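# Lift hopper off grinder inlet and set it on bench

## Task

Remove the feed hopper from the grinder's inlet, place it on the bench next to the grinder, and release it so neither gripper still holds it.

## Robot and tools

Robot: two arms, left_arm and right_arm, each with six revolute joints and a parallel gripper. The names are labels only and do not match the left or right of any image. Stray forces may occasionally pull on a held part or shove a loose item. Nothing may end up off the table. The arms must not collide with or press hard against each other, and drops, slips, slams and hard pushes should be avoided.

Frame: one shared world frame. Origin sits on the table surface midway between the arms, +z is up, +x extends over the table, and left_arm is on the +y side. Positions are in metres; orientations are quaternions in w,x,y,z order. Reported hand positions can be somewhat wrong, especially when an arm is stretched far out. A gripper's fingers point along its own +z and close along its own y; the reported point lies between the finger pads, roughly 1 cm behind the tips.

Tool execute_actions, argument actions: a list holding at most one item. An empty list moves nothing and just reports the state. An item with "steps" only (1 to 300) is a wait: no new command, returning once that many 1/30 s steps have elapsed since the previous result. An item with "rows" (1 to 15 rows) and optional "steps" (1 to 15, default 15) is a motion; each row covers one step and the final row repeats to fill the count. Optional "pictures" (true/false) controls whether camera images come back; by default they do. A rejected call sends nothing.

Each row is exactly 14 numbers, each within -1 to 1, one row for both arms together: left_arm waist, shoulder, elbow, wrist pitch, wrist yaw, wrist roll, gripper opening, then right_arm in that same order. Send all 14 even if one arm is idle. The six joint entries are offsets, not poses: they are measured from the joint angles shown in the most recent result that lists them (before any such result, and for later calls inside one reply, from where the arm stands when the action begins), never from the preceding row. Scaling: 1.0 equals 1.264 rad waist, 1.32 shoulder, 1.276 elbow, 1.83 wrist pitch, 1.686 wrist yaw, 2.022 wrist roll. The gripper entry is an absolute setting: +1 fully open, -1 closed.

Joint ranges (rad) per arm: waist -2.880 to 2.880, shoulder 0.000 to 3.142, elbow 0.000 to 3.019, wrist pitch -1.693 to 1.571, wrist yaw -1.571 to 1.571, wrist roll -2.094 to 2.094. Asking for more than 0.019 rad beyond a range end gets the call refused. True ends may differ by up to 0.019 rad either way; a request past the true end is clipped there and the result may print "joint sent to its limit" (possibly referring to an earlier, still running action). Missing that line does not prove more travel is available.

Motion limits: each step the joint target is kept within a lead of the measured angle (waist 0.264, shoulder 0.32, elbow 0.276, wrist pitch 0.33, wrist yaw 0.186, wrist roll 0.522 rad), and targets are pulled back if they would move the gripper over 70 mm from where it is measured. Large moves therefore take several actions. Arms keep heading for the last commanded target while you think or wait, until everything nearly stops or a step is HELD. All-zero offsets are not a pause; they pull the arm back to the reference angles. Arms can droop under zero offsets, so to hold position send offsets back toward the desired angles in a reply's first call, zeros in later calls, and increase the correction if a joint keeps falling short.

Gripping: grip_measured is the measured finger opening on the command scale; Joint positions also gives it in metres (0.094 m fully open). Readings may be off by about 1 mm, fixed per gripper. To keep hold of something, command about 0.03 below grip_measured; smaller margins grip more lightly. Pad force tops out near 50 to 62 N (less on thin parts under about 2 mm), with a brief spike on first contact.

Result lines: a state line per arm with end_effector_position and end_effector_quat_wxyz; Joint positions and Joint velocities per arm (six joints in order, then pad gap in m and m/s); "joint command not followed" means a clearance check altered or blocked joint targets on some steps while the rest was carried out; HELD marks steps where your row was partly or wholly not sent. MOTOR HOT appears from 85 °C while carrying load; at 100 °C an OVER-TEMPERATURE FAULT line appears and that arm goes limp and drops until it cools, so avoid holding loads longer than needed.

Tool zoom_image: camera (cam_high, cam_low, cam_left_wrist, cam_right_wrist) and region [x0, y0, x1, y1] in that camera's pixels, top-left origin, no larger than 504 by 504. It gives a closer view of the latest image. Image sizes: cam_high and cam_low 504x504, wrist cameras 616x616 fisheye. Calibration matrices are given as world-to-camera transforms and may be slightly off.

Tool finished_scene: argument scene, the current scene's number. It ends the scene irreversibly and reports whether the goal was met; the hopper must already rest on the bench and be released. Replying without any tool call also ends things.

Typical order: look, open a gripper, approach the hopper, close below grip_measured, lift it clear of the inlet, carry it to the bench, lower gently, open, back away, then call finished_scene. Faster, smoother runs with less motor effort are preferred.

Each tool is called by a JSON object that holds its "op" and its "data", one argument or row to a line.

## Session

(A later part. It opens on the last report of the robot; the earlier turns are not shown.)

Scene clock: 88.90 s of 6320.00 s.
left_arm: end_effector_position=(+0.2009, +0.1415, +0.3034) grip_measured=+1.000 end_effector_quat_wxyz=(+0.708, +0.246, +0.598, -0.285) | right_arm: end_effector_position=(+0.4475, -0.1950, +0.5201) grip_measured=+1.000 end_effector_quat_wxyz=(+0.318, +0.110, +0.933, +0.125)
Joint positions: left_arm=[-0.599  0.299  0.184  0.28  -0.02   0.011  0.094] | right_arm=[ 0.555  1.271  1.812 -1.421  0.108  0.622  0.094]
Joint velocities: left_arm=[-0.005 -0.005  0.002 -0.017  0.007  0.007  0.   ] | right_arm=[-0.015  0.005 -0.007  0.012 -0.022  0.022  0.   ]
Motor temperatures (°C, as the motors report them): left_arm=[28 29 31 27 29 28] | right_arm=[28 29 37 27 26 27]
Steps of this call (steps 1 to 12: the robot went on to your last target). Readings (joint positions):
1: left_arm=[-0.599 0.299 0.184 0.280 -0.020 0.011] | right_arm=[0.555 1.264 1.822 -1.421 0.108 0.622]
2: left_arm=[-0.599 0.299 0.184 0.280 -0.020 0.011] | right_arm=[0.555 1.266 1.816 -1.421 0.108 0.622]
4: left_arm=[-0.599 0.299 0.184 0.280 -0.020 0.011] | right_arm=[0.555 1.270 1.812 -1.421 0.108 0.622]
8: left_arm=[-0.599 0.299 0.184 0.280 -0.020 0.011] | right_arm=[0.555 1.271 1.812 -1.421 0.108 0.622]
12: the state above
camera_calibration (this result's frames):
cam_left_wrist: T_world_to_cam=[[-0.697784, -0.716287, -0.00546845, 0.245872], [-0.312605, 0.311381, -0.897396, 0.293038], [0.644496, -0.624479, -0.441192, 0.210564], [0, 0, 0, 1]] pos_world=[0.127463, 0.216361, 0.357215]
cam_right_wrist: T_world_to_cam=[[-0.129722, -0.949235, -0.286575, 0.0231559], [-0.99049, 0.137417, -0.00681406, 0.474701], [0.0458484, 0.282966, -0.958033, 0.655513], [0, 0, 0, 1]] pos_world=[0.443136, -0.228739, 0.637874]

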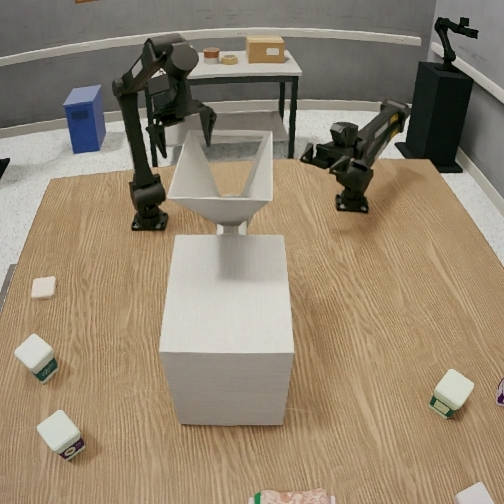

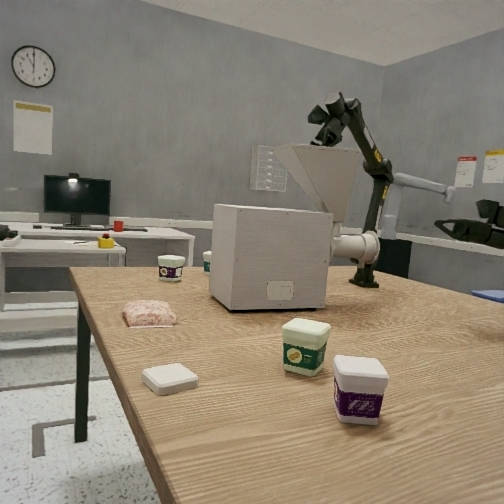

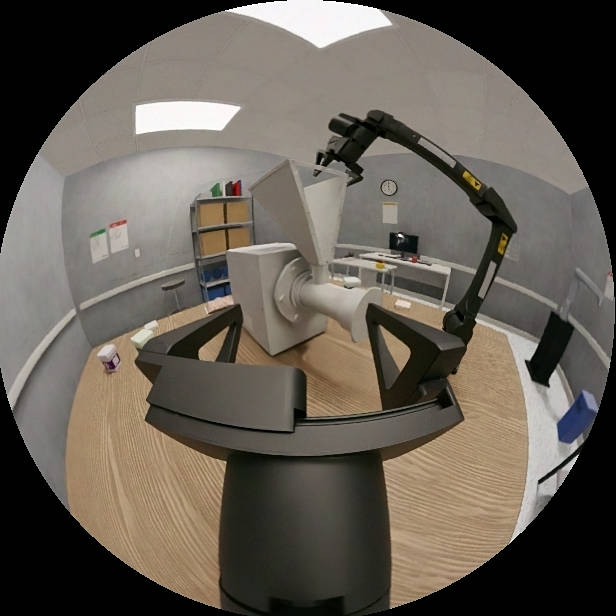

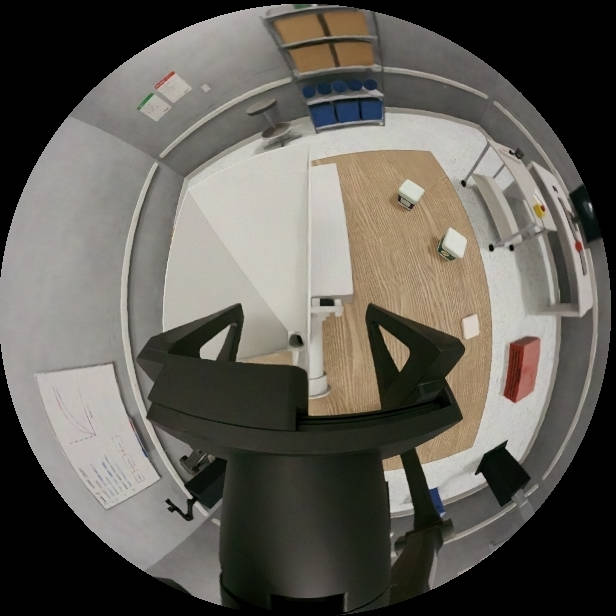

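{"op": "zoom_image", "data": {
  "camera": "cam_right_wrist",
  "region": [230, 140, 380, 410]
}}

Region (230, 140, 380, 410) of cam_right_wrist's 616x616 image, scaled by 1.867, with more detail than that image has.

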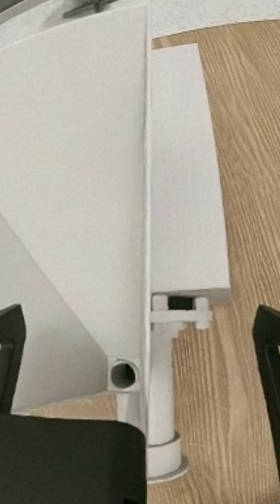

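{"op": "execute_actions", "data": {
  "actions": [
    {"rows": [[0,0,0,0,0,0,1, -0.005,0.004,-0.012,0.004,-0.003,-0.01,1],[0,0,0,0,0,0,1, -0.006,0.005,-0.015,0.008,-0.003,-0.01,1],[0,0,0,0,0,0,1, -0.007,0.006,-0.018,0.012,-0.003,-0.01,1],[0,0,0,0,0,0,1, -0.008,0.007,-0.022,0.014,-0.003,-0.01,1],[0,0,0,0,0,0,1, -0.0087,0.008,-0.026,0.016,-0.003,-0.01,1],[0,0,0,0,0,0,1, -0.0087,0.01,-0.03,0.018,-0.003,-0.01,0.9],[0,0,0,0,0,0,1, -0.0087,0.011,-0.034,0.02,-0.003,-0.01,0.8],[0,0,0,0,0,0,1, -0.0087,0.012,-0.038,0.022,-0.003,-0.01,0.7],[0,0,0,0,0,0,1, -0.0087,0.013,-0.042,0.024,-0.003,-0.01,0.6],[0,0,0,0,0,0,1, -0.0087,0.014,-0.046,0.026,-0.003,-0.01,0.5],[0,0,0,0,0,0,1, -0.0087,0.015,-0.049,0.027,-0.003,-0.01,0.4],[0,0,0,0,0,0,1, -0.0087,0.016,-0.051,0.028,-0.003,-0.01,0.3],[0,0,0,0,0,0,1, -0.0087,0.016,-0.051,0.028,-0.003,-0.01,0.2],[0,0,0,0,0,0,1, -0.0087,0.016,-0.051,0.028,-0.003,-0.01,0.1],[0,0,0,0,0,0,1, -0.0087,0.016,-0.051,0.028,-0.003,-0.01,0.0]], "steps": 15}
  ],
  "pictures": false
}}

{"op": "execute_actions", "data": {
  "actions": [
    {"steps": 12}
  ]
}}

Scene clock: 92.57 s of 6320.00 s.
left_arm: end_effector_position=(+0.2009, +0.1415, +0.3034) grip_measured=+1.000 end_effector_quat_wxyz=(+0.708, +0.246, +0.598, -0.285) | right_arm: end_effector_position=(+0.4533, -0.1920, +0.4985) grip_measured=+0.057 end_effector_quat_wxyz=(+0.306, +0.107, +0.938, +0.118)
Joint positions: left_arm=[-0.599  0.299  0.184  0.28  -0.02   0.011  0.094] | right_arm=[ 0.555  1.277  1.764 -1.397  0.106  0.618  0.05 ]
Joint velocities: left_arm=[ 0.005 -0.005 -0.017 -0.007 -0.022  0.051  0.   ] | right_arm=[-0.005  0.044 -0.032  0.027 -0.022  0.022 -0.111]
Motor temperatures (°C, as the motors report them): left_arm=[28 29 31 27 29 28] | right_arm=[28 29 36 27 26 27]
Steps of this call (steps 1 to 30: the robot went on to your last target; steps 31 to 90: nothing new was sent; then 0.17 s passed at rest; steps 91 to 105: all 15 steps of this action). Readings (joint positions):
91: left_arm=[-0.599 0.299 0.184 0.280 -0.020 0.011] | right_arm=[0.555 1.271 1.812 -1.421 0.107 0.621]
92: left_arm=[-0.599 0.299 0.184 0.280 -0.020 0.011] | right_arm=[0.555 1.271 1.812 -1.421 0.107 0.620]
94: left_arm=[-0.599 0.299 0.184 0.280 -0.020 0.011] | right_arm=[0.555 1.271 1.811 -1.420 0.106 0.620]
98: left_arm=[-0.599 0.299 0.184 0.280 -0.020 0.011] | right_arm=[0.555 1.271 1.794 -1.411 0.106 0.619]
105: the state above

Scene clock: 92.97 s of 6320.00 s.
left_arm: end_effector_position=(+0.2009, +0.1415, +0.3034) grip_measured=+1.000 end_effector_quat_wxyz=(+0.708, +0.246, +0.598, -0.285) | right_arm: end_effector_position=(+0.4547, -0.1914, +0.4970) grip_measured=+0.003 end_effector_quat_wxyz=(+0.306, +0.107, +0.939, +0.118)
Joint positions: left_arm=[-0.599  0.299  0.184  0.28  -0.02   0.011  0.094] | right_arm=[ 0.555  1.28   1.764 -1.395  0.106  0.618  0.047]
Joint velocities: left_arm=[-0.005  0.005 -0.017  0.007 -0.037 -0.007  0.   ] | right_arm=[-0.024  0.005  0.002 -0.017 -0.022  0.022  0.001]
Motor temperatures (°C, as the motors report them): left_arm=[28 29 31 27 29 28] | right_arm=[28 29 36 27 26 27]
Steps of this call (steps 1 to 12: the robot went on to your last target). Readings (joint positions):
1: left_arm=[-0.599 0.299 0.184 0.280 -0.020 0.011] | right_arm=[0.555 1.278 1.764 -1.396 0.106 0.618]
2: left_arm=[-0.599 0.299 0.184 0.280 -0.020 0.011] | right_arm=[0.555 1.279 1.764 -1.396 0.106 0.618]
4: left_arm=[-0.599 0.299 0.184 0.280 -0.020 0.011] | right_arm=[0.555 1.280 1.764 -1.395 0.106 0.618]
8: left_arm=[-0.599 0.299 0.184 0.280 -0.020 0.011] | right_arm=[0.555 1.280 1.764 -1.395 0.106 0.618]
12: the state above
camera_calibration (this result's frames):
cam_left_wrist: T_world_to_cam=[[-0.697784, -0.716287, -0.00546845, 0.245872], [-0.312605, 0.311381, -0.897396, 0.293038], [0.644496, -0.624479, -0.441192, 0.210564], [0, 0, 0, 1]] pos_world=[0.127463, 0.216361, 0.357215]
cam_right_wrist: T_world_to_cam=[[-0.133108, -0.953625, -0.269965, 0.0133621], [-0.990932, 0.133088, 0.0184654, 0.467965], [0.0183201, 0.269975, -0.962693, 0.64442], [0, 0, 0, 1]] pos_world=[0.453694, -0.223515, 0.615344]

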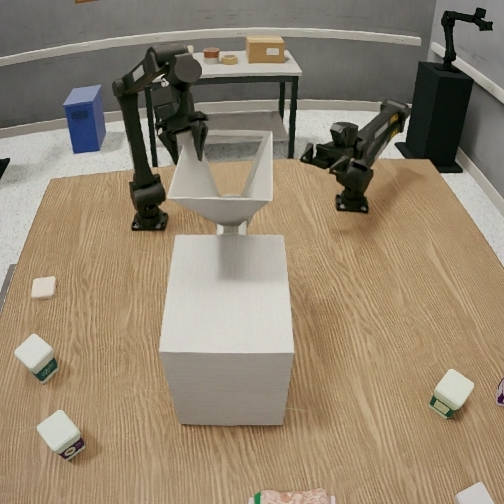

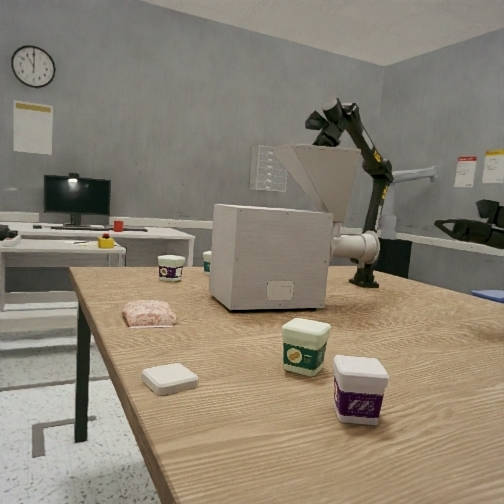

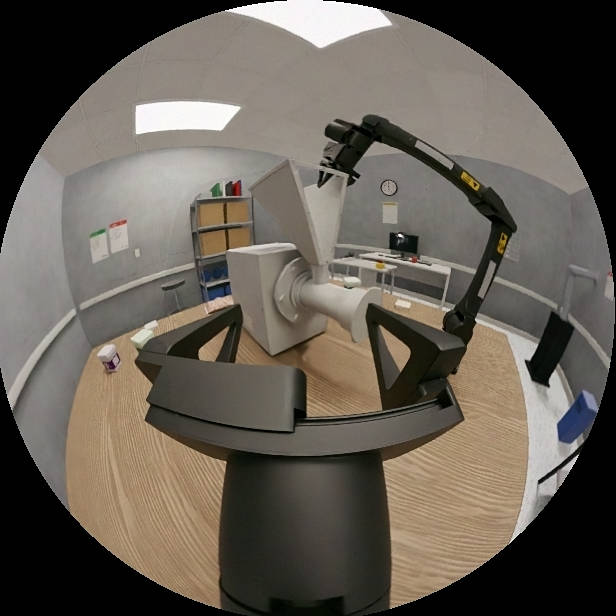

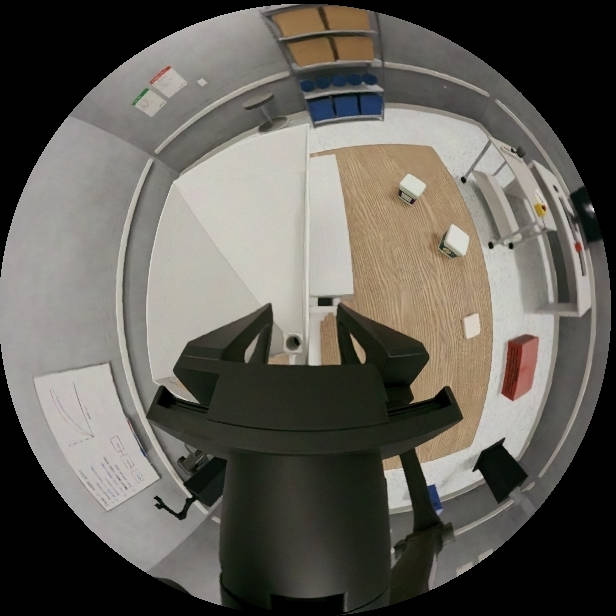

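{"op": "zoom_image", "data": {
  "camera": "cam_right_wrist",
  "region": [255, 260, 355, 380]
}}

{"op": "zoom_image", "data": {
  "camera": "cam_high",
  "region": [140, 80, 240, 180]
}}

{"op": "zoom_image", "data": {
  "camera": "cam_left_wrist",
  "region": [290, 110, 390, 210]
}}

Region (255, 260, 355, 380) of cam_right_wrist's 616x616 image, scaled by 4.200, with more detail than that image has.

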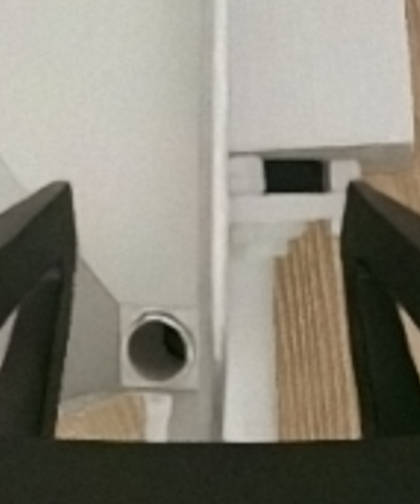

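Region (140, 80, 240, 180) of cam_high's 504x504 image, scaled by 5.040, with more detail than that image has.

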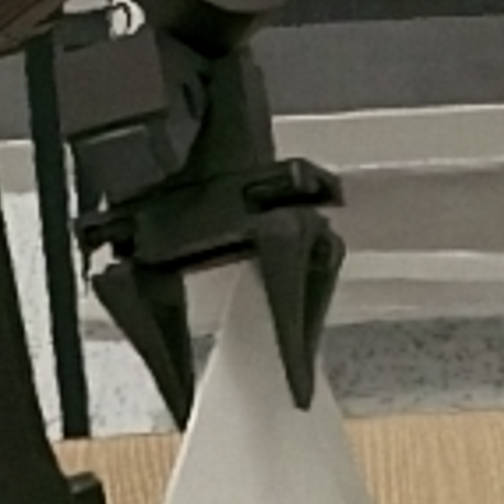

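Region (290, 110, 390, 210) of cam_left_wrist's 616x616 image, scaled by 5.040, with more detail than that image has.

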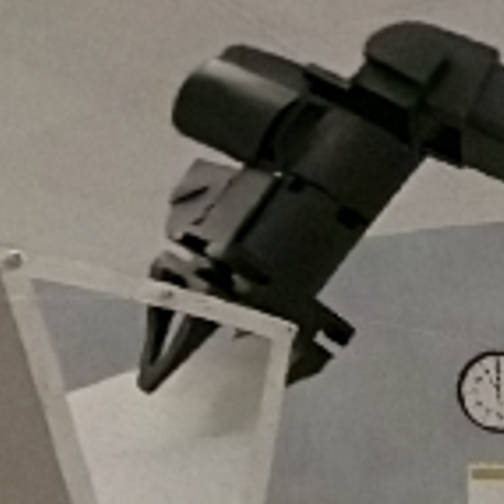

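{"op": "execute_actions", "data": {
  "actions": [
    {"rows": [[0,0,0,0,0,0,1, -0.009,0.010,-0.008,0.01,0,0,-0.08],[0,0,0,0,0,0,1, -0.009,0.012,-0.008,0.01,0,0,-0.16],[0,0,0,0,0,0,1, -0.009,0.014,-0.008,0.01,0,0,-0.24],[0,0,0,0,0,0,1, -0.009,0.016,-0.008,0.01,0,0,-0.32],[0,0,0,0,0,0,1, -0.009,0.016,-0.008,0.01,0,0,-0.4],[0,0,0,0,0,0,1, -0.009,0.016,-0.008,0.01,0,0,-0.48],[0,0,0,0,0,0,1, -0.009,0.016,-0.008,0.01,0,0,-0.56],[0,0,0,0,0,0,1, -0.009,0.016,-0.008,0.01,0,0,-0.64],[0,0,0,0,0,0,1, -0.009,0.016,-0.008,0.01,0,0,-0.71],[0,0,0,0,0,0,1, -0.009,0.016,-0.008,0.01,0,0,-0.77],[0,0,0,0,0,0,1, -0.009,0.016,-0.008,0.01,0,0,-0.81],[0,0,0,0,0,0,1, -0.009,0.016,-0.008,0.01,0,0,-0.84],[0,0,0,0,0,0,1, -0.009,0.016,-0.008,0.01,0,0,-0.86]], "steps": 15}
  ]
}}

Scene clock: 96.57 s of 6320.00 s.
left_arm: end_effector_position=(+0.2009, +0.1415, +0.3034) grip_measured=+1.000 end_effector_quat_wxyz=(+0.708, +0.246, +0.598, -0.285) | right_arm: end_effector_position=(+0.4557, -0.1910, +0.4957) grip_measured=-0.857 end_effector_quat_wxyz=(+0.304, +0.107, +0.939, +0.117)
Joint positions: left_arm=[-0.599  0.299  0.184  0.28  -0.02   0.011  0.094] | right_arm=[ 0.555  1.283  1.764 -1.395  0.106  0.618  0.007]
Joint velocities: left_arm=[-0.005 -0.005 -0.002 -0.022 -0.066 -0.007  0.   ] | right_arm=[-0.005 -0.015  0.012 -0.007 -0.022  0.007 -0.001]
Motor temperatures (°C, as the motors report them): left_arm=[28 29 32 27 29 28] | right_arm=[28 29 36 27 26 27]
Steps of this call (steps 1 to 15: the robot went on to your last target; steps 16 to 90: nothing new was sent; then 0.10 s passed at rest; steps 91 to 105: all 15 steps of this action). Readings (joint positions):
91: left_arm=[-0.599 0.299 0.184 0.280 -0.020 0.011] | right_arm=[0.555 1.280 1.764 -1.395 0.106 0.618]
92: left_arm=[-0.599 0.299 0.184 0.280 -0.020 0.011] | right_arm=[0.555 1.280 1.764 -1.395 0.106 0.618]
94: left_arm=[-0.599 0.299 0.184 0.280 -0.020 0.011] | right_arm=[0.555 1.280 1.764 -1.395 0.106 0.618]
98: left_arm=[-0.599 0.299 0.184 0.280 -0.020 0.011] | right_arm=[0.555 1.281 1.764 -1.395 0.106 0.618]
105: the state above
camera_calibration (this result's frames):
cam_left_wrist: T_world_to_cam=[[-0.697784, -0.716287, -0.00546845, 0.245872], [-0.312605, 0.311381, -0.897396, 0.293038], [0.644496, -0.624479, -0.441192, 0.210564], [0, 0, 0, 1]] pos_world=[0.127463, 0.216361, 0.357215]
cam_right_wrist: T_world_to_cam=[[-0.133856, -0.953965, -0.26839, 0.0130662], [-0.990877, 0.133113, 0.0210504, 0.467634], [0.0156449, 0.268759, -0.96308, 0.644147], [0, 0, 0, 1]] pos_world=[0.455039, -0.222904, 0.614029]

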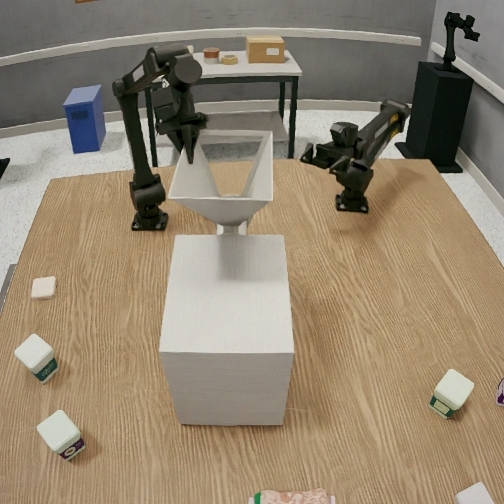

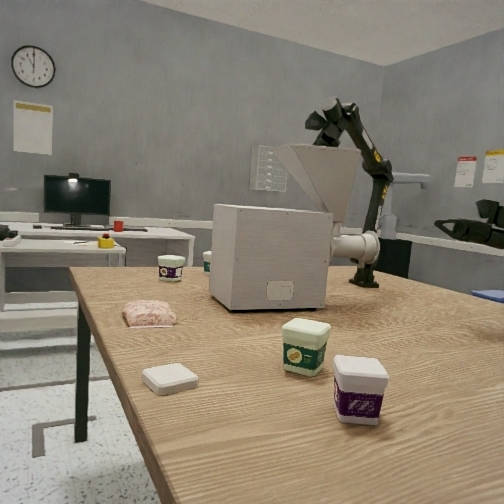

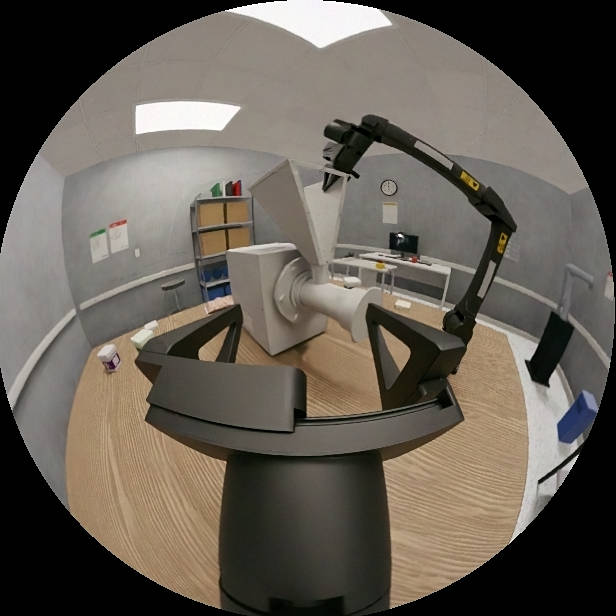

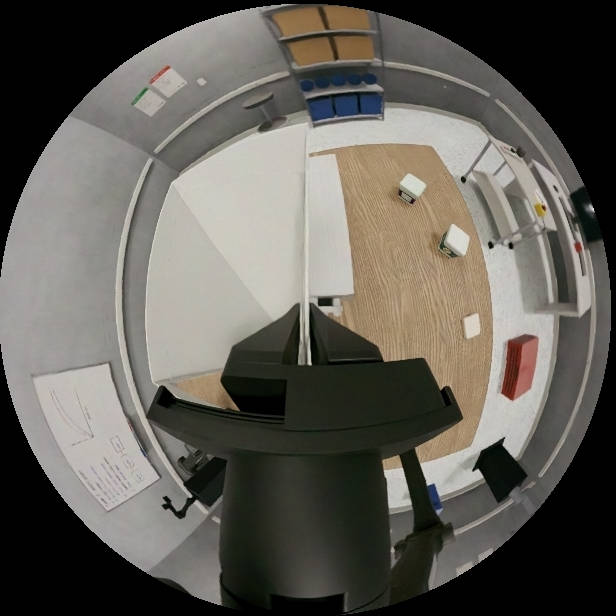

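{"op": "zoom_image", "data": {
  "camera": "cam_right_wrist",
  "region": [275, 280, 335, 370]
}}

Region (275, 280, 335, 370) of cam_right_wrist's 616x616 image, scaled by 5.600, with more detail than that image has.

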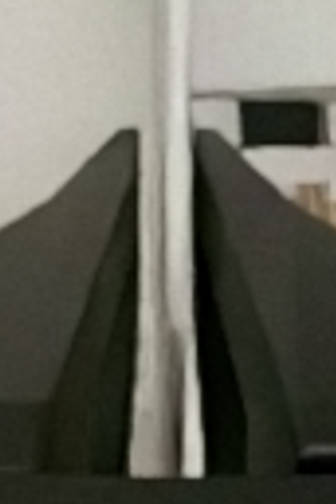

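{"op": "execute_actions", "data": {
  "actions": [
    {"rows": [[0,0,0,0,0,0,1, -0.009,0.005,-0.005,0.008,0.004,0,-0.87],[0,0,0,0,0,0,1, -0.009,0.005,-0.005,0.008,0.007,0,-0.88],[0,0,0,0,0,0,1, -0.009,0.005,-0.005,0.008,0.007,0,-0.89],[0,0,0,0,0,0,1, -0.009,0.005,-0.005,0.008,0.007,0,-0.9],[0,0,0,0,0,0,1, -0.009,0.005,-0.005,0.008,0.007,0,-0.91],[0,0,0,0,0,0,1, -0.009,0.005,-0.005,0.008,0.007,0,-0.92],[0,0,0,0,0,0,1, -0.009,0.005,-0.005,0.008,0.007,0,-0.93],[0,0,0,0,0,0,1, -0.009,0.005,-0.005,0.008,0.007,0,-0.94],[0,0,0,0,0,0,1, -0.009,0.005,-0.005,0.008,0.007,0,-0.95],[0,0,0,0,0,0,1, -0.009,0.005,-0.005,0.008,0.007,0,-0.96],[0,0,0,0,0,0,1, -0.009,0.005,-0.005,0.008,0.007,0,-0.97],[0,0,0,0,0,0,1, -0.009,0.005,-0.005,0.008,0.007,0,-0.98],[0,0,0,0,0,0,1, -0.009,0.005,-0.005,0.008,0.007,0,-0.99],[0,0,0,0,0,0,1, -0.009,0.005,-0.005,0.008,0.007,0,-1.0]], "steps": 15}
  ],
  "pictures": false
}}

Scene clock: 98.43 s of 6320.00 s.
left_arm: end_effector_position=(+0.2009, +0.1415, +0.3034) grip_measured=+1.000 end_effector_quat_wxyz=(+0.708, +0.246, +0.598, -0.285) | right_arm: end_effector_position=(+0.4567, -0.1902, +0.4966) grip_measured=-0.984 end_effector_quat_wxyz=(+0.306, +0.112, +0.938, +0.121)
Joint positions: left_arm=[-0.599  0.299  0.184  0.28  -0.02   0.011  0.094] | right_arm=[ 0.555  1.283  1.764 -1.388  0.105  0.627  0.001]
Joint velocities: left_arm=[ 0.005  0.005  0.017  0.017  0.007 -0.11   0.   ] | right_arm=[-0.024  0.005 -0.012 -0.002 -0.022 -0.051 -0.002]
Motor temperatures (°C, as the motors report them): left_arm=[28 29 32 27 29 28] | right_arm=[28 29 36 27 26 27]
Steps of this call (steps 1 to 15: the robot went on to your last target; steps 16 to 41: nothing new was sent; steps 42 to 56: all 15 steps of this action). Readings (joint positions):
42: left_arm=[-0.599 0.299 0.184 0.280 -0.020 0.011] | right_arm=[0.555 1.283 1.764 -1.395 0.108 0.618]
43: left_arm=[-0.599 0.299 0.184 0.280 -0.020 0.011] | right_arm=[0.555 1.283 1.764 -1.395 0.111 0.618]
45: left_arm=[-0.599 0.299 0.184 0.280 -0.020 0.011] | right_arm=[0.555 1.283 1.764 -1.395 0.115 0.618]
49: left_arm=[-0.599 0.299 0.184 0.280 -0.020 0.011] | right_arm=[0.555 1.283 1.764 -1.395 0.115 0.618]
56: the state above

{"op": "execute_actions", "data": {
  "actions": [
    {"steps": 5}
  ]
}}

{"op": "zoom_image", "data": {
  "camera": "cam_right_wrist",
  "region": [275, 280, 335, 370]
}}

Scene clock: 99.17 s of 6320.00 s.
left_arm: end_effector_position=(+0.2009, +0.1415, +0.3034) grip_measured=+1.000 end_effector_quat_wxyz=(+0.708, +0.246, +0.598, -0.285) | right_arm: end_effector_position=(+0.4567, -0.1901, +0.4966) grip_measured=-0.984 end_effector_quat_wxyz=(+0.306, +0.112, +0.938, +0.121)
Joint positions: left_arm=[-0.599  0.299  0.184  0.28  -0.02   0.011  0.094] | right_arm=[ 0.555  1.283  1.764 -1.388  0.104  0.629  0.001]
Joint velocities: left_arm=[-0.005 -0.005 -0.017 -0.007 -0.007 -0.051  0.   ] | right_arm=[-0.015 -0.005  0.002  0.002  0.022 -0.007 -0.   ]
Motor temperatures (°C, as the motors report them): left_arm=[28 29 32 27 29 28] | right_arm=[28 29 35 27 27 27]
Steps of this call (steps 1 to 15: the robot went on to your last target; steps 16 to 22: nothing new was sent). Readings (joint positions):
1: left_arm=[-0.599 0.299 0.184 0.280 -0.020 0.011] | right_arm=[0.555 1.283 1.764 -1.388 0.104 0.628]
2: left_arm=[-0.599 0.299 0.184 0.280 -0.020 0.011] | right_arm=[0.555 1.283 1.764 -1.388 0.104 0.628]
4: left_arm=[-0.599 0.299 0.184 0.280 -0.020 0.011] | right_arm=[0.555 1.283 1.764 -1.388 0.104 0.628]
8: left_arm=[-0.599 0.299 0.184 0.280 -0.020 0.011] | right_arm=[0.555 1.283 1.764 -1.388 0.104 0.628]
22: the state above
All arms were judged still, so your last target was given up. Only a new action makes them travel on or press farther. Fingers that are still opening or closing keep moving.
camera_calibration (this result's frames):
cam_left_wrist: T_world_to_cam=[[-0.697784, -0.716287, -0.00546845, 0.245872], [-0.312605, 0.311381, -0.897396, 0.293038], [0.644496, -0.624479, -0.441192, 0.210564], [0, 0, 0, 1]] pos_world=[0.127463, 0.216361, 0.357215]
cam_right_wrist: T_world_to_cam=[[-0.140043, -0.950012, -0.279043, 0.0231121], [-0.98992, 0.140346, 0.0189977, 0.470479], [0.0211144, 0.278891, -0.960091, 0.642765], [0, 0, 0, 1]] pos_world=[0.455402, -0.223334, 0.614623]

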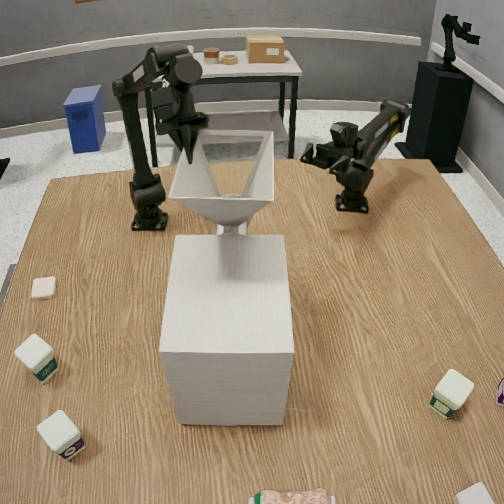

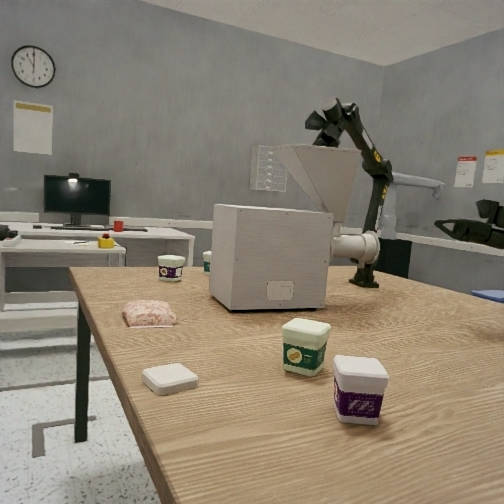

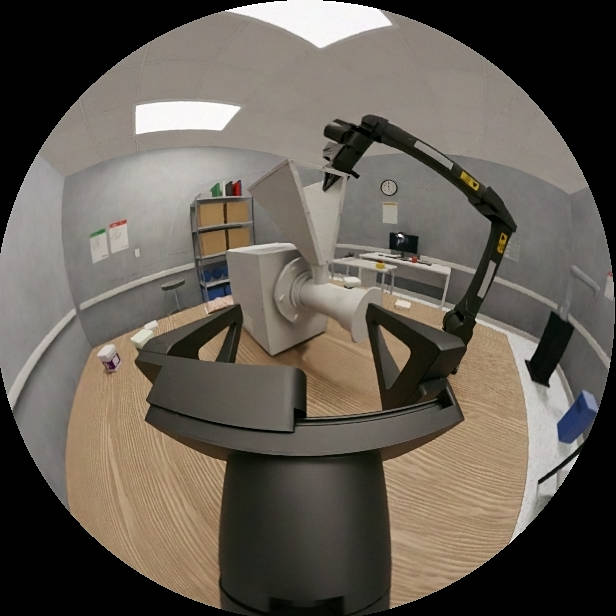

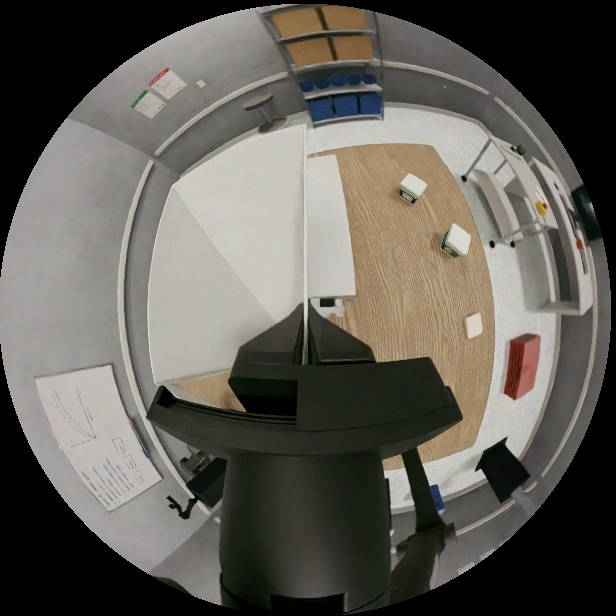

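Region (275, 280, 335, 370) of cam_right_wrist's 616x616 image, scaled by 5.600, with more detail than that image has.

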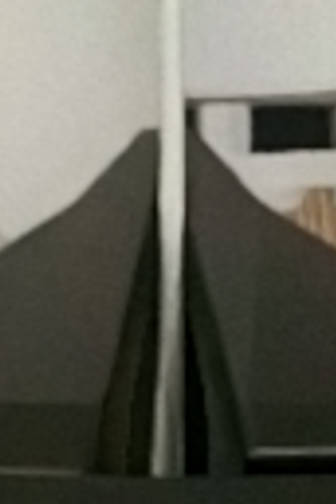

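{"op": "execute_actions", "data": {
  "actions": [
    {"rows": [[0,0,0,0,0,0,1, 0,0.002,0.012,-0.001,0,0,-1],[0,0,0,0,0,0,1, 0,0.004,0.024,-0.002,0,0,-1],[0,0,0,0,0,0,1, 0,0.005,0.036,-0.004,0,0,-1],[0,0,0,0,0,0,1, 0,0.006,0.048,-0.0055,0,0,-1],[0,0,0,0,0,0,1, 0,0.008,0.055,-0.008,0,0,-1],[0,0,0,0,0,0,1, 0,0.010,0.062,-0.011,0,0,-1],[0,0,0,0,0,0,1, 0,0.012,0.069,-0.014,0,0,-1],[0,0,0,0,0,0,1, 0,0.014,0.076,-0.017,0,0,-1],[0,0,0,0,0,0,1, 0,0.016,0.083,-0.020,0,0,-1],[0,0,0,0,0,0,1, 0,0.018,0.09,-0.023,0,0,-1],[0,0,0,0,0,0,1, 0,0.020,0.097,-0.026,0,0,-1],[0,0,0,0,0,0,1, 0,0.022,0.104,-0.029,0,0,-1],[0,0,0,0,0,0,1, 0,0.024,0.11,-0.032,0,0,-1],[0,0,0,0,0,0,1, 0,0.026,0.116,-0.035,0,0,-1],[0,0,0,0,0,0,1, 0,0.027,0.121,-0.0366,0,0,-1]], "steps": 15}
  ],
  "pictures": false
}}

{"op": "execute_actions", "data": {
  "actions": [
    {"steps": 12}
  ]
}}

Scene clock: 102.53 s of 6320.00 s.
left_arm: end_effector_position=(+0.2009, +0.1415, +0.3034) grip_measured=+1.000 end_effector_quat_wxyz=(+0.708, +0.246, +0.598, -0.285) | right_arm: end_effector_position=(+0.4568, -0.1876, +0.4984) grip_measured=-0.985 end_effector_quat_wxyz=(+0.290, +0.110, +0.943, +0.119)
Joint positions: left_arm=[-0.599  0.299  0.184  0.28  -0.02   0.011  0.094] | right_arm=[ 0.555  1.309  1.807 -1.437  0.091  0.63   0.001]
Joint velocities: left_arm=[-0.005 -0.015 -0.017  0.007 -0.007 -0.081  0.   ] | right_arm=[-0.015  0.103  0.144 -0.193 -0.037 -0.066 -0.001]
Motor temperatures (°C, as the motors report them): left_arm=[28 29 32 27 29 28] | right_arm=[28 29 35 27 27 27]
Steps of this call (steps 1 to 86: nothing new was sent; steps 87 to 101: all 15 steps of this action). Readings (joint positions):
87: left_arm=[-0.599 0.299 0.184 0.280 -0.020 0.011] | right_arm=[0.555 1.283 1.764 -1.388 0.101 0.630]
88: left_arm=[-0.599 0.299 0.184 0.280 -0.020 0.011] | right_arm=[0.555 1.283 1.764 -1.388 0.101 0.630]
90: left_arm=[-0.599 0.299 0.184 0.280 -0.020 0.011] | right_arm=[0.555 1.283 1.764 -1.388 0.101 0.630]
94: left_arm=[-0.599 0.299 0.184 0.280 -0.020 0.011] | right_arm=[0.555 1.285 1.769 -1.392 0.099 0.630]
101: the state above

Scene clock: 102.93 s of 6320.00 s.
left_arm: end_effector_position=(+0.2009, +0.1415, +0.3034) grip_measured=+1.000 end_effector_quat_wxyz=(+0.708, +0.246, +0.598, -0.285) | right_arm: end_effector_position=(+0.4567, -0.1873, +0.4986) grip_measured=-0.985 end_effector_quat_wxyz=(+0.287, +0.110, +0.944, +0.118)
Joint positions: left_arm=[-0.599  0.299  0.184  0.28  -0.02   0.011  0.094] | right_arm=[ 0.555  1.314  1.815 -1.447  0.089  0.63   0.001]
Joint velocities: left_arm=[-0.005 -0.015 -0.007  0.007 -0.037 -0.007  0.   ] | right_arm=[-0.005 -0.005  0.002 -0.012  0.007  0.022  0.   ]
Motor temperatures (°C, as the motors report them): left_arm=[28 29 32 27 29 28] | right_arm=[28 29 36 27 27 27]
Steps of this call (steps 1 to 12: the robot went on to your last target). Readings (joint positions):
1: left_arm=[-0.599 0.299 0.184 0.280 -0.020 0.011] | right_arm=[0.555 1.312 1.811 -1.442 0.090 0.630]
2: left_arm=[-0.599 0.299 0.184 0.280 -0.020 0.011] | right_arm=[0.555 1.314 1.814 -1.445 0.090 0.630]
4: left_arm=[-0.599 0.299 0.184 0.280 -0.020 0.011] | right_arm=[0.555 1.314 1.815 -1.447 0.089 0.630]
8: left_arm=[-0.599 0.299 0.184 0.280 -0.020 0.011] | right_arm=[0.555 1.314 1.815 -1.447 0.089 0.630]
12: the state above
camera_calibration (this result's frames):
cam_left_wrist: T_world_to_cam=[[-0.697784, -0.716287, -0.00546845, 0.245872], [-0.312605, 0.311381, -0.897396, 0.293038], [0.644496, -0.624479, -0.441192, 0.210564], [0, 0, 0, 1]] pos_world=[0.127463, 0.216361, 0.357215]
cam_right_wrist: T_world_to_cam=[[-0.142932, -0.952427, -0.269172, 0.0223133], [-0.989532, 0.132042, 0.0582369, 0.448716], [-0.0199245, 0.274678, -0.96133, 0.662425], [0, 0, 0, 1]] pos_world=[0.460407, -0.219951, 0.616684]

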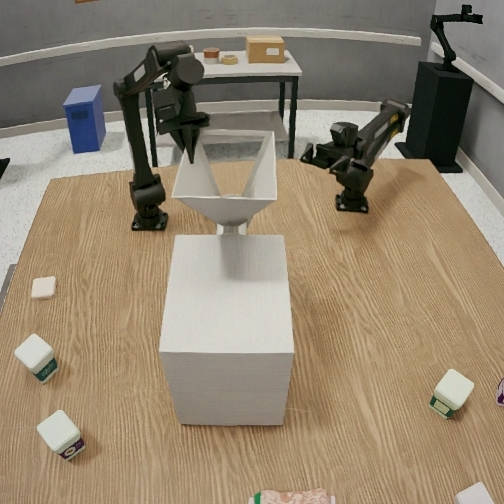

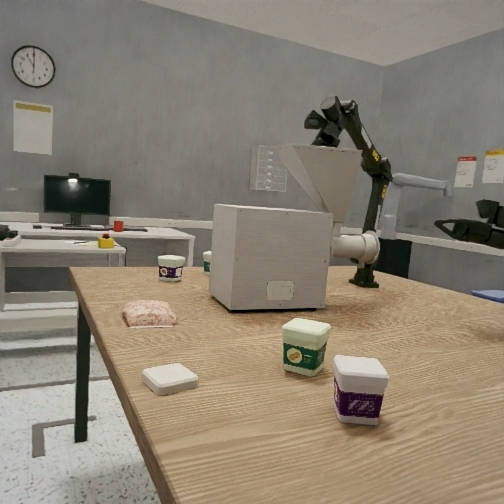

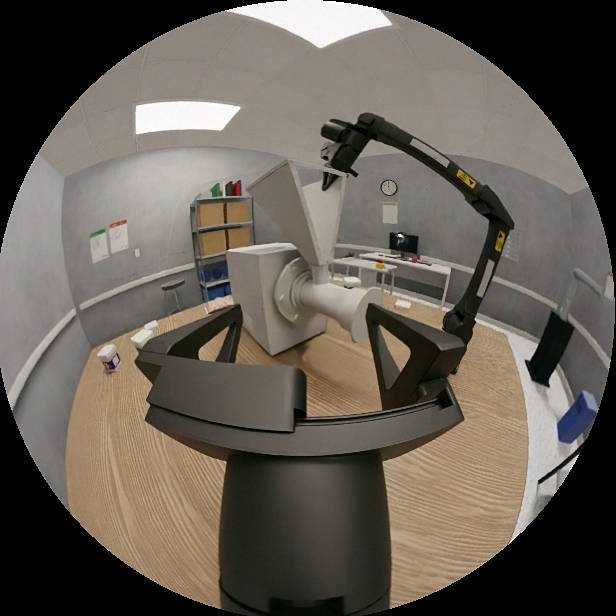

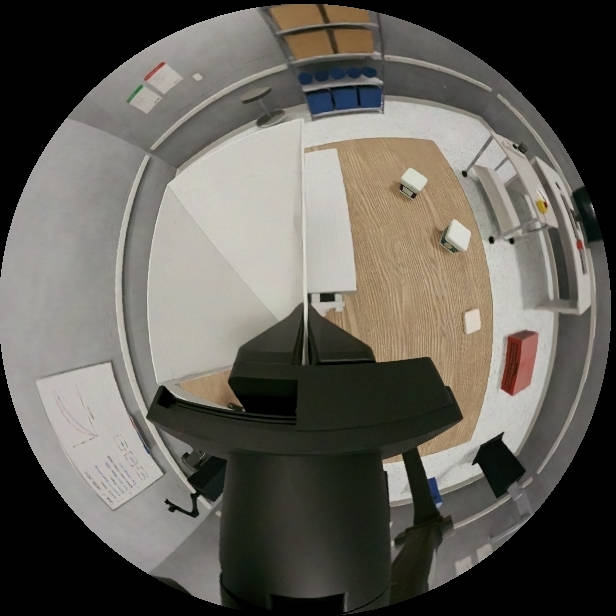

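{"op": "execute_actions", "data": {
  "actions": [
    {"rows": [[0,0,0,0,0,0,1, 0,0,0.084,0,0.011,0,-1],[0,0,0,0,0,0,1, 0,0,0.087,0,0.013,0,-1],[0,0,0,0,0,0,1, 0,0,0.09,0,0.015,0,-1],[0,0,0,0,0,0,1, 0,0,0.093,0,0.017,0,-1],[0,0,0,0,0,0,1, 0,0,0.096,0,0.019,0,-1],[0,0,0,0,0,0,1, 0,0,0.099,0,0.021,0,-1],[0,0,0,0,0,0,1, 0,0,0.102,0,0.022,0,-1],[0,0,0,0,0,0,1, 0,0,0.105,0,0.023,0,-1],[0,0,0,0,0,0,1, 0,0,0.108,0,0.024,0,-1],[0,0,0,0,0,0,1, 0,0,0.111,0,0.024,0,-1],[0,0,0,0,0,0,1, 0,0,0.114,0,0.024,0,-1],[0,0,0,0,0,0,1, 0,0,0.116,0,0.024,0,-1]], "steps": 15}
  ]
}}

Scene clock: 104.90 s of 6320.00 s.
left_arm: end_effector_position=(+0.2009, +0.1415, +0.3034) grip_measured=+1.000 end_effector_quat_wxyz=(+0.708, +0.246, +0.598, -0.285) | right_arm: end_effector_position=(+0.4569, -0.1861, +0.4998) grip_measured=-0.985 end_effector_quat_wxyz=(+0.287, +0.109, +0.945, +0.115)
Joint positions: left_arm=[-0.599  0.299  0.184  0.28  -0.02   0.011  0.094] | right_arm=[ 0.561  1.32   1.825 -1.454  0.098  0.63   0.001]
Joint velocities: left_arm=[-0.005 -0.005  0.027 -0.002  0.051 -0.051  0.   ] | right_arm=[-0.005 -0.005  0.007 -0.002  0.022 -0.022  0.   ]
Motor temperatures (°C, as the motors report them): left_arm=[28 29 32 27 29 28] | right_arm=[28 29 37 27 27 27]
Steps of this call (steps 1 to 15: the robot went on to your last target; steps 16 to 44: nothing new was sent; steps 45 to 59: all 15 steps of this action). Readings (joint positions):
45: left_arm=[-0.599 0.299 0.184 0.280 -0.020 0.011] | right_arm=[0.555 1.314 1.815 -1.447 0.089 0.630]
46: left_arm=[-0.599 0.299 0.184 0.280 -0.020 0.011] | right_arm=[0.555 1.314 1.816 -1.447 0.089 0.630]
48: left_arm=[-0.599 0.299 0.184 0.280 -0.020 0.011] | right_arm=[0.556 1.315 1.816 -1.447 0.091 0.630]
52: left_arm=[-0.599 0.299 0.184 0.280 -0.020 0.011] | right_arm=[0.560 1.317 1.820 -1.449 0.096 0.630]
59: the state above
camera_calibration (this result's frames):
cam_left_wrist: T_world_to_cam=[[-0.697784, -0.716287, -0.00546845, 0.245872], [-0.312605, 0.311381, -0.897396, 0.293038], [0.644496, -0.624479, -0.441192, 0.210564], [0, 0, 0, 1]] pos_world=[0.127463, 0.216361, 0.357215]
cam_right_wrist: T_world_to_cam=[[-0.142675, -0.954514, -0.261813, 0.0196326], [-0.989571, 0.132274, 0.0570257, 0.449343], [-0.0198009, 0.267219, -0.963432, 0.662897], [0, 0, 0, 1]] pos_world=[0.460584, -0.217835, 0.618172]

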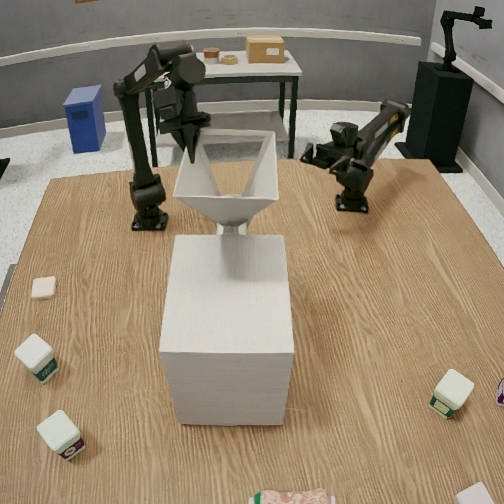

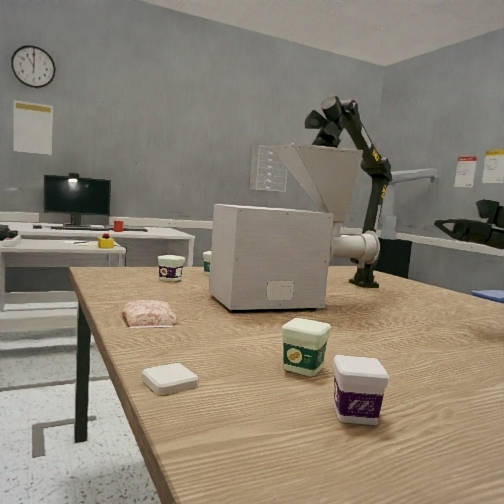

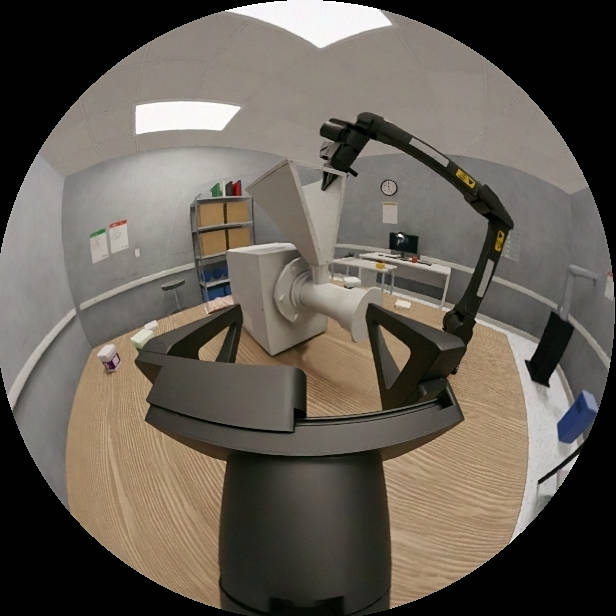

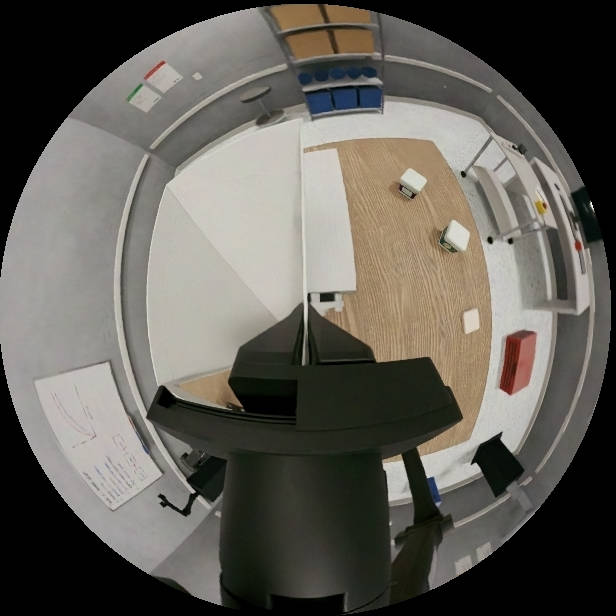

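{"op": "zoom_image", "data": {
  "camera": "cam_left_wrist",
  "region": [280, 230, 360, 310]
}}

{"op": "zoom_image", "data": {
  "camera": "cam_high",
  "region": [150, 110, 310, 260]
}}

{"op": "zoom_image", "data": {
  "camera": "cam_low",
  "region": [260, 130, 420, 300]
}}

Region (280, 230, 360, 310) of cam_left_wrist's 616x616 image, scaled by 6.300, with more detail than that image has.

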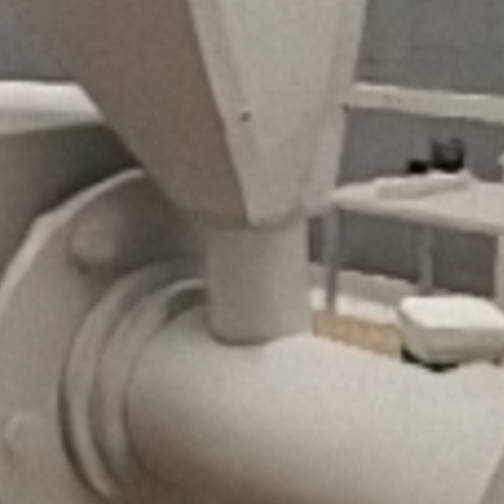

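Region (150, 110, 310, 260) of cam_high's 504x504 image, scaled by 3.150, with more detail than that image has; it fills the top 472 rows of this view, and the rest is white.

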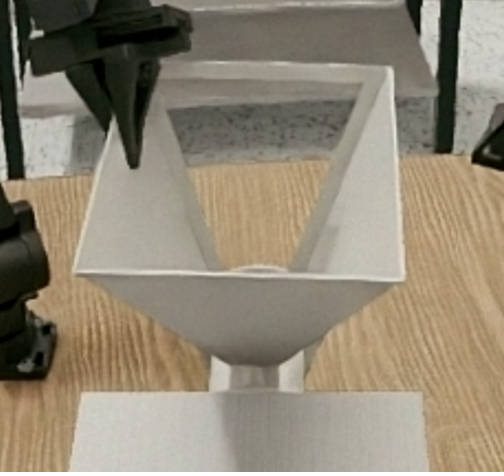

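Region (260, 130, 420, 300) of cam_low's 504x504 image, scaled by 2.965, with more detail than that image has; it fills the left 474 columns of this view, and the rest is white.

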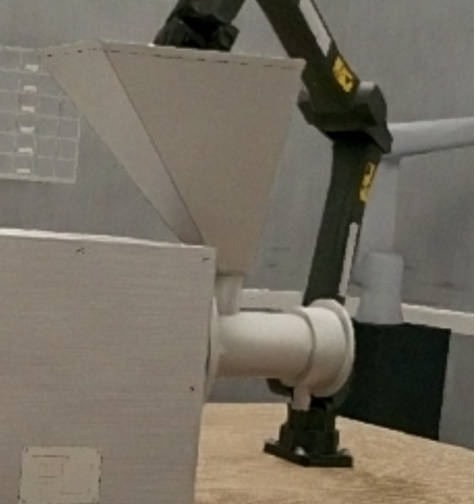

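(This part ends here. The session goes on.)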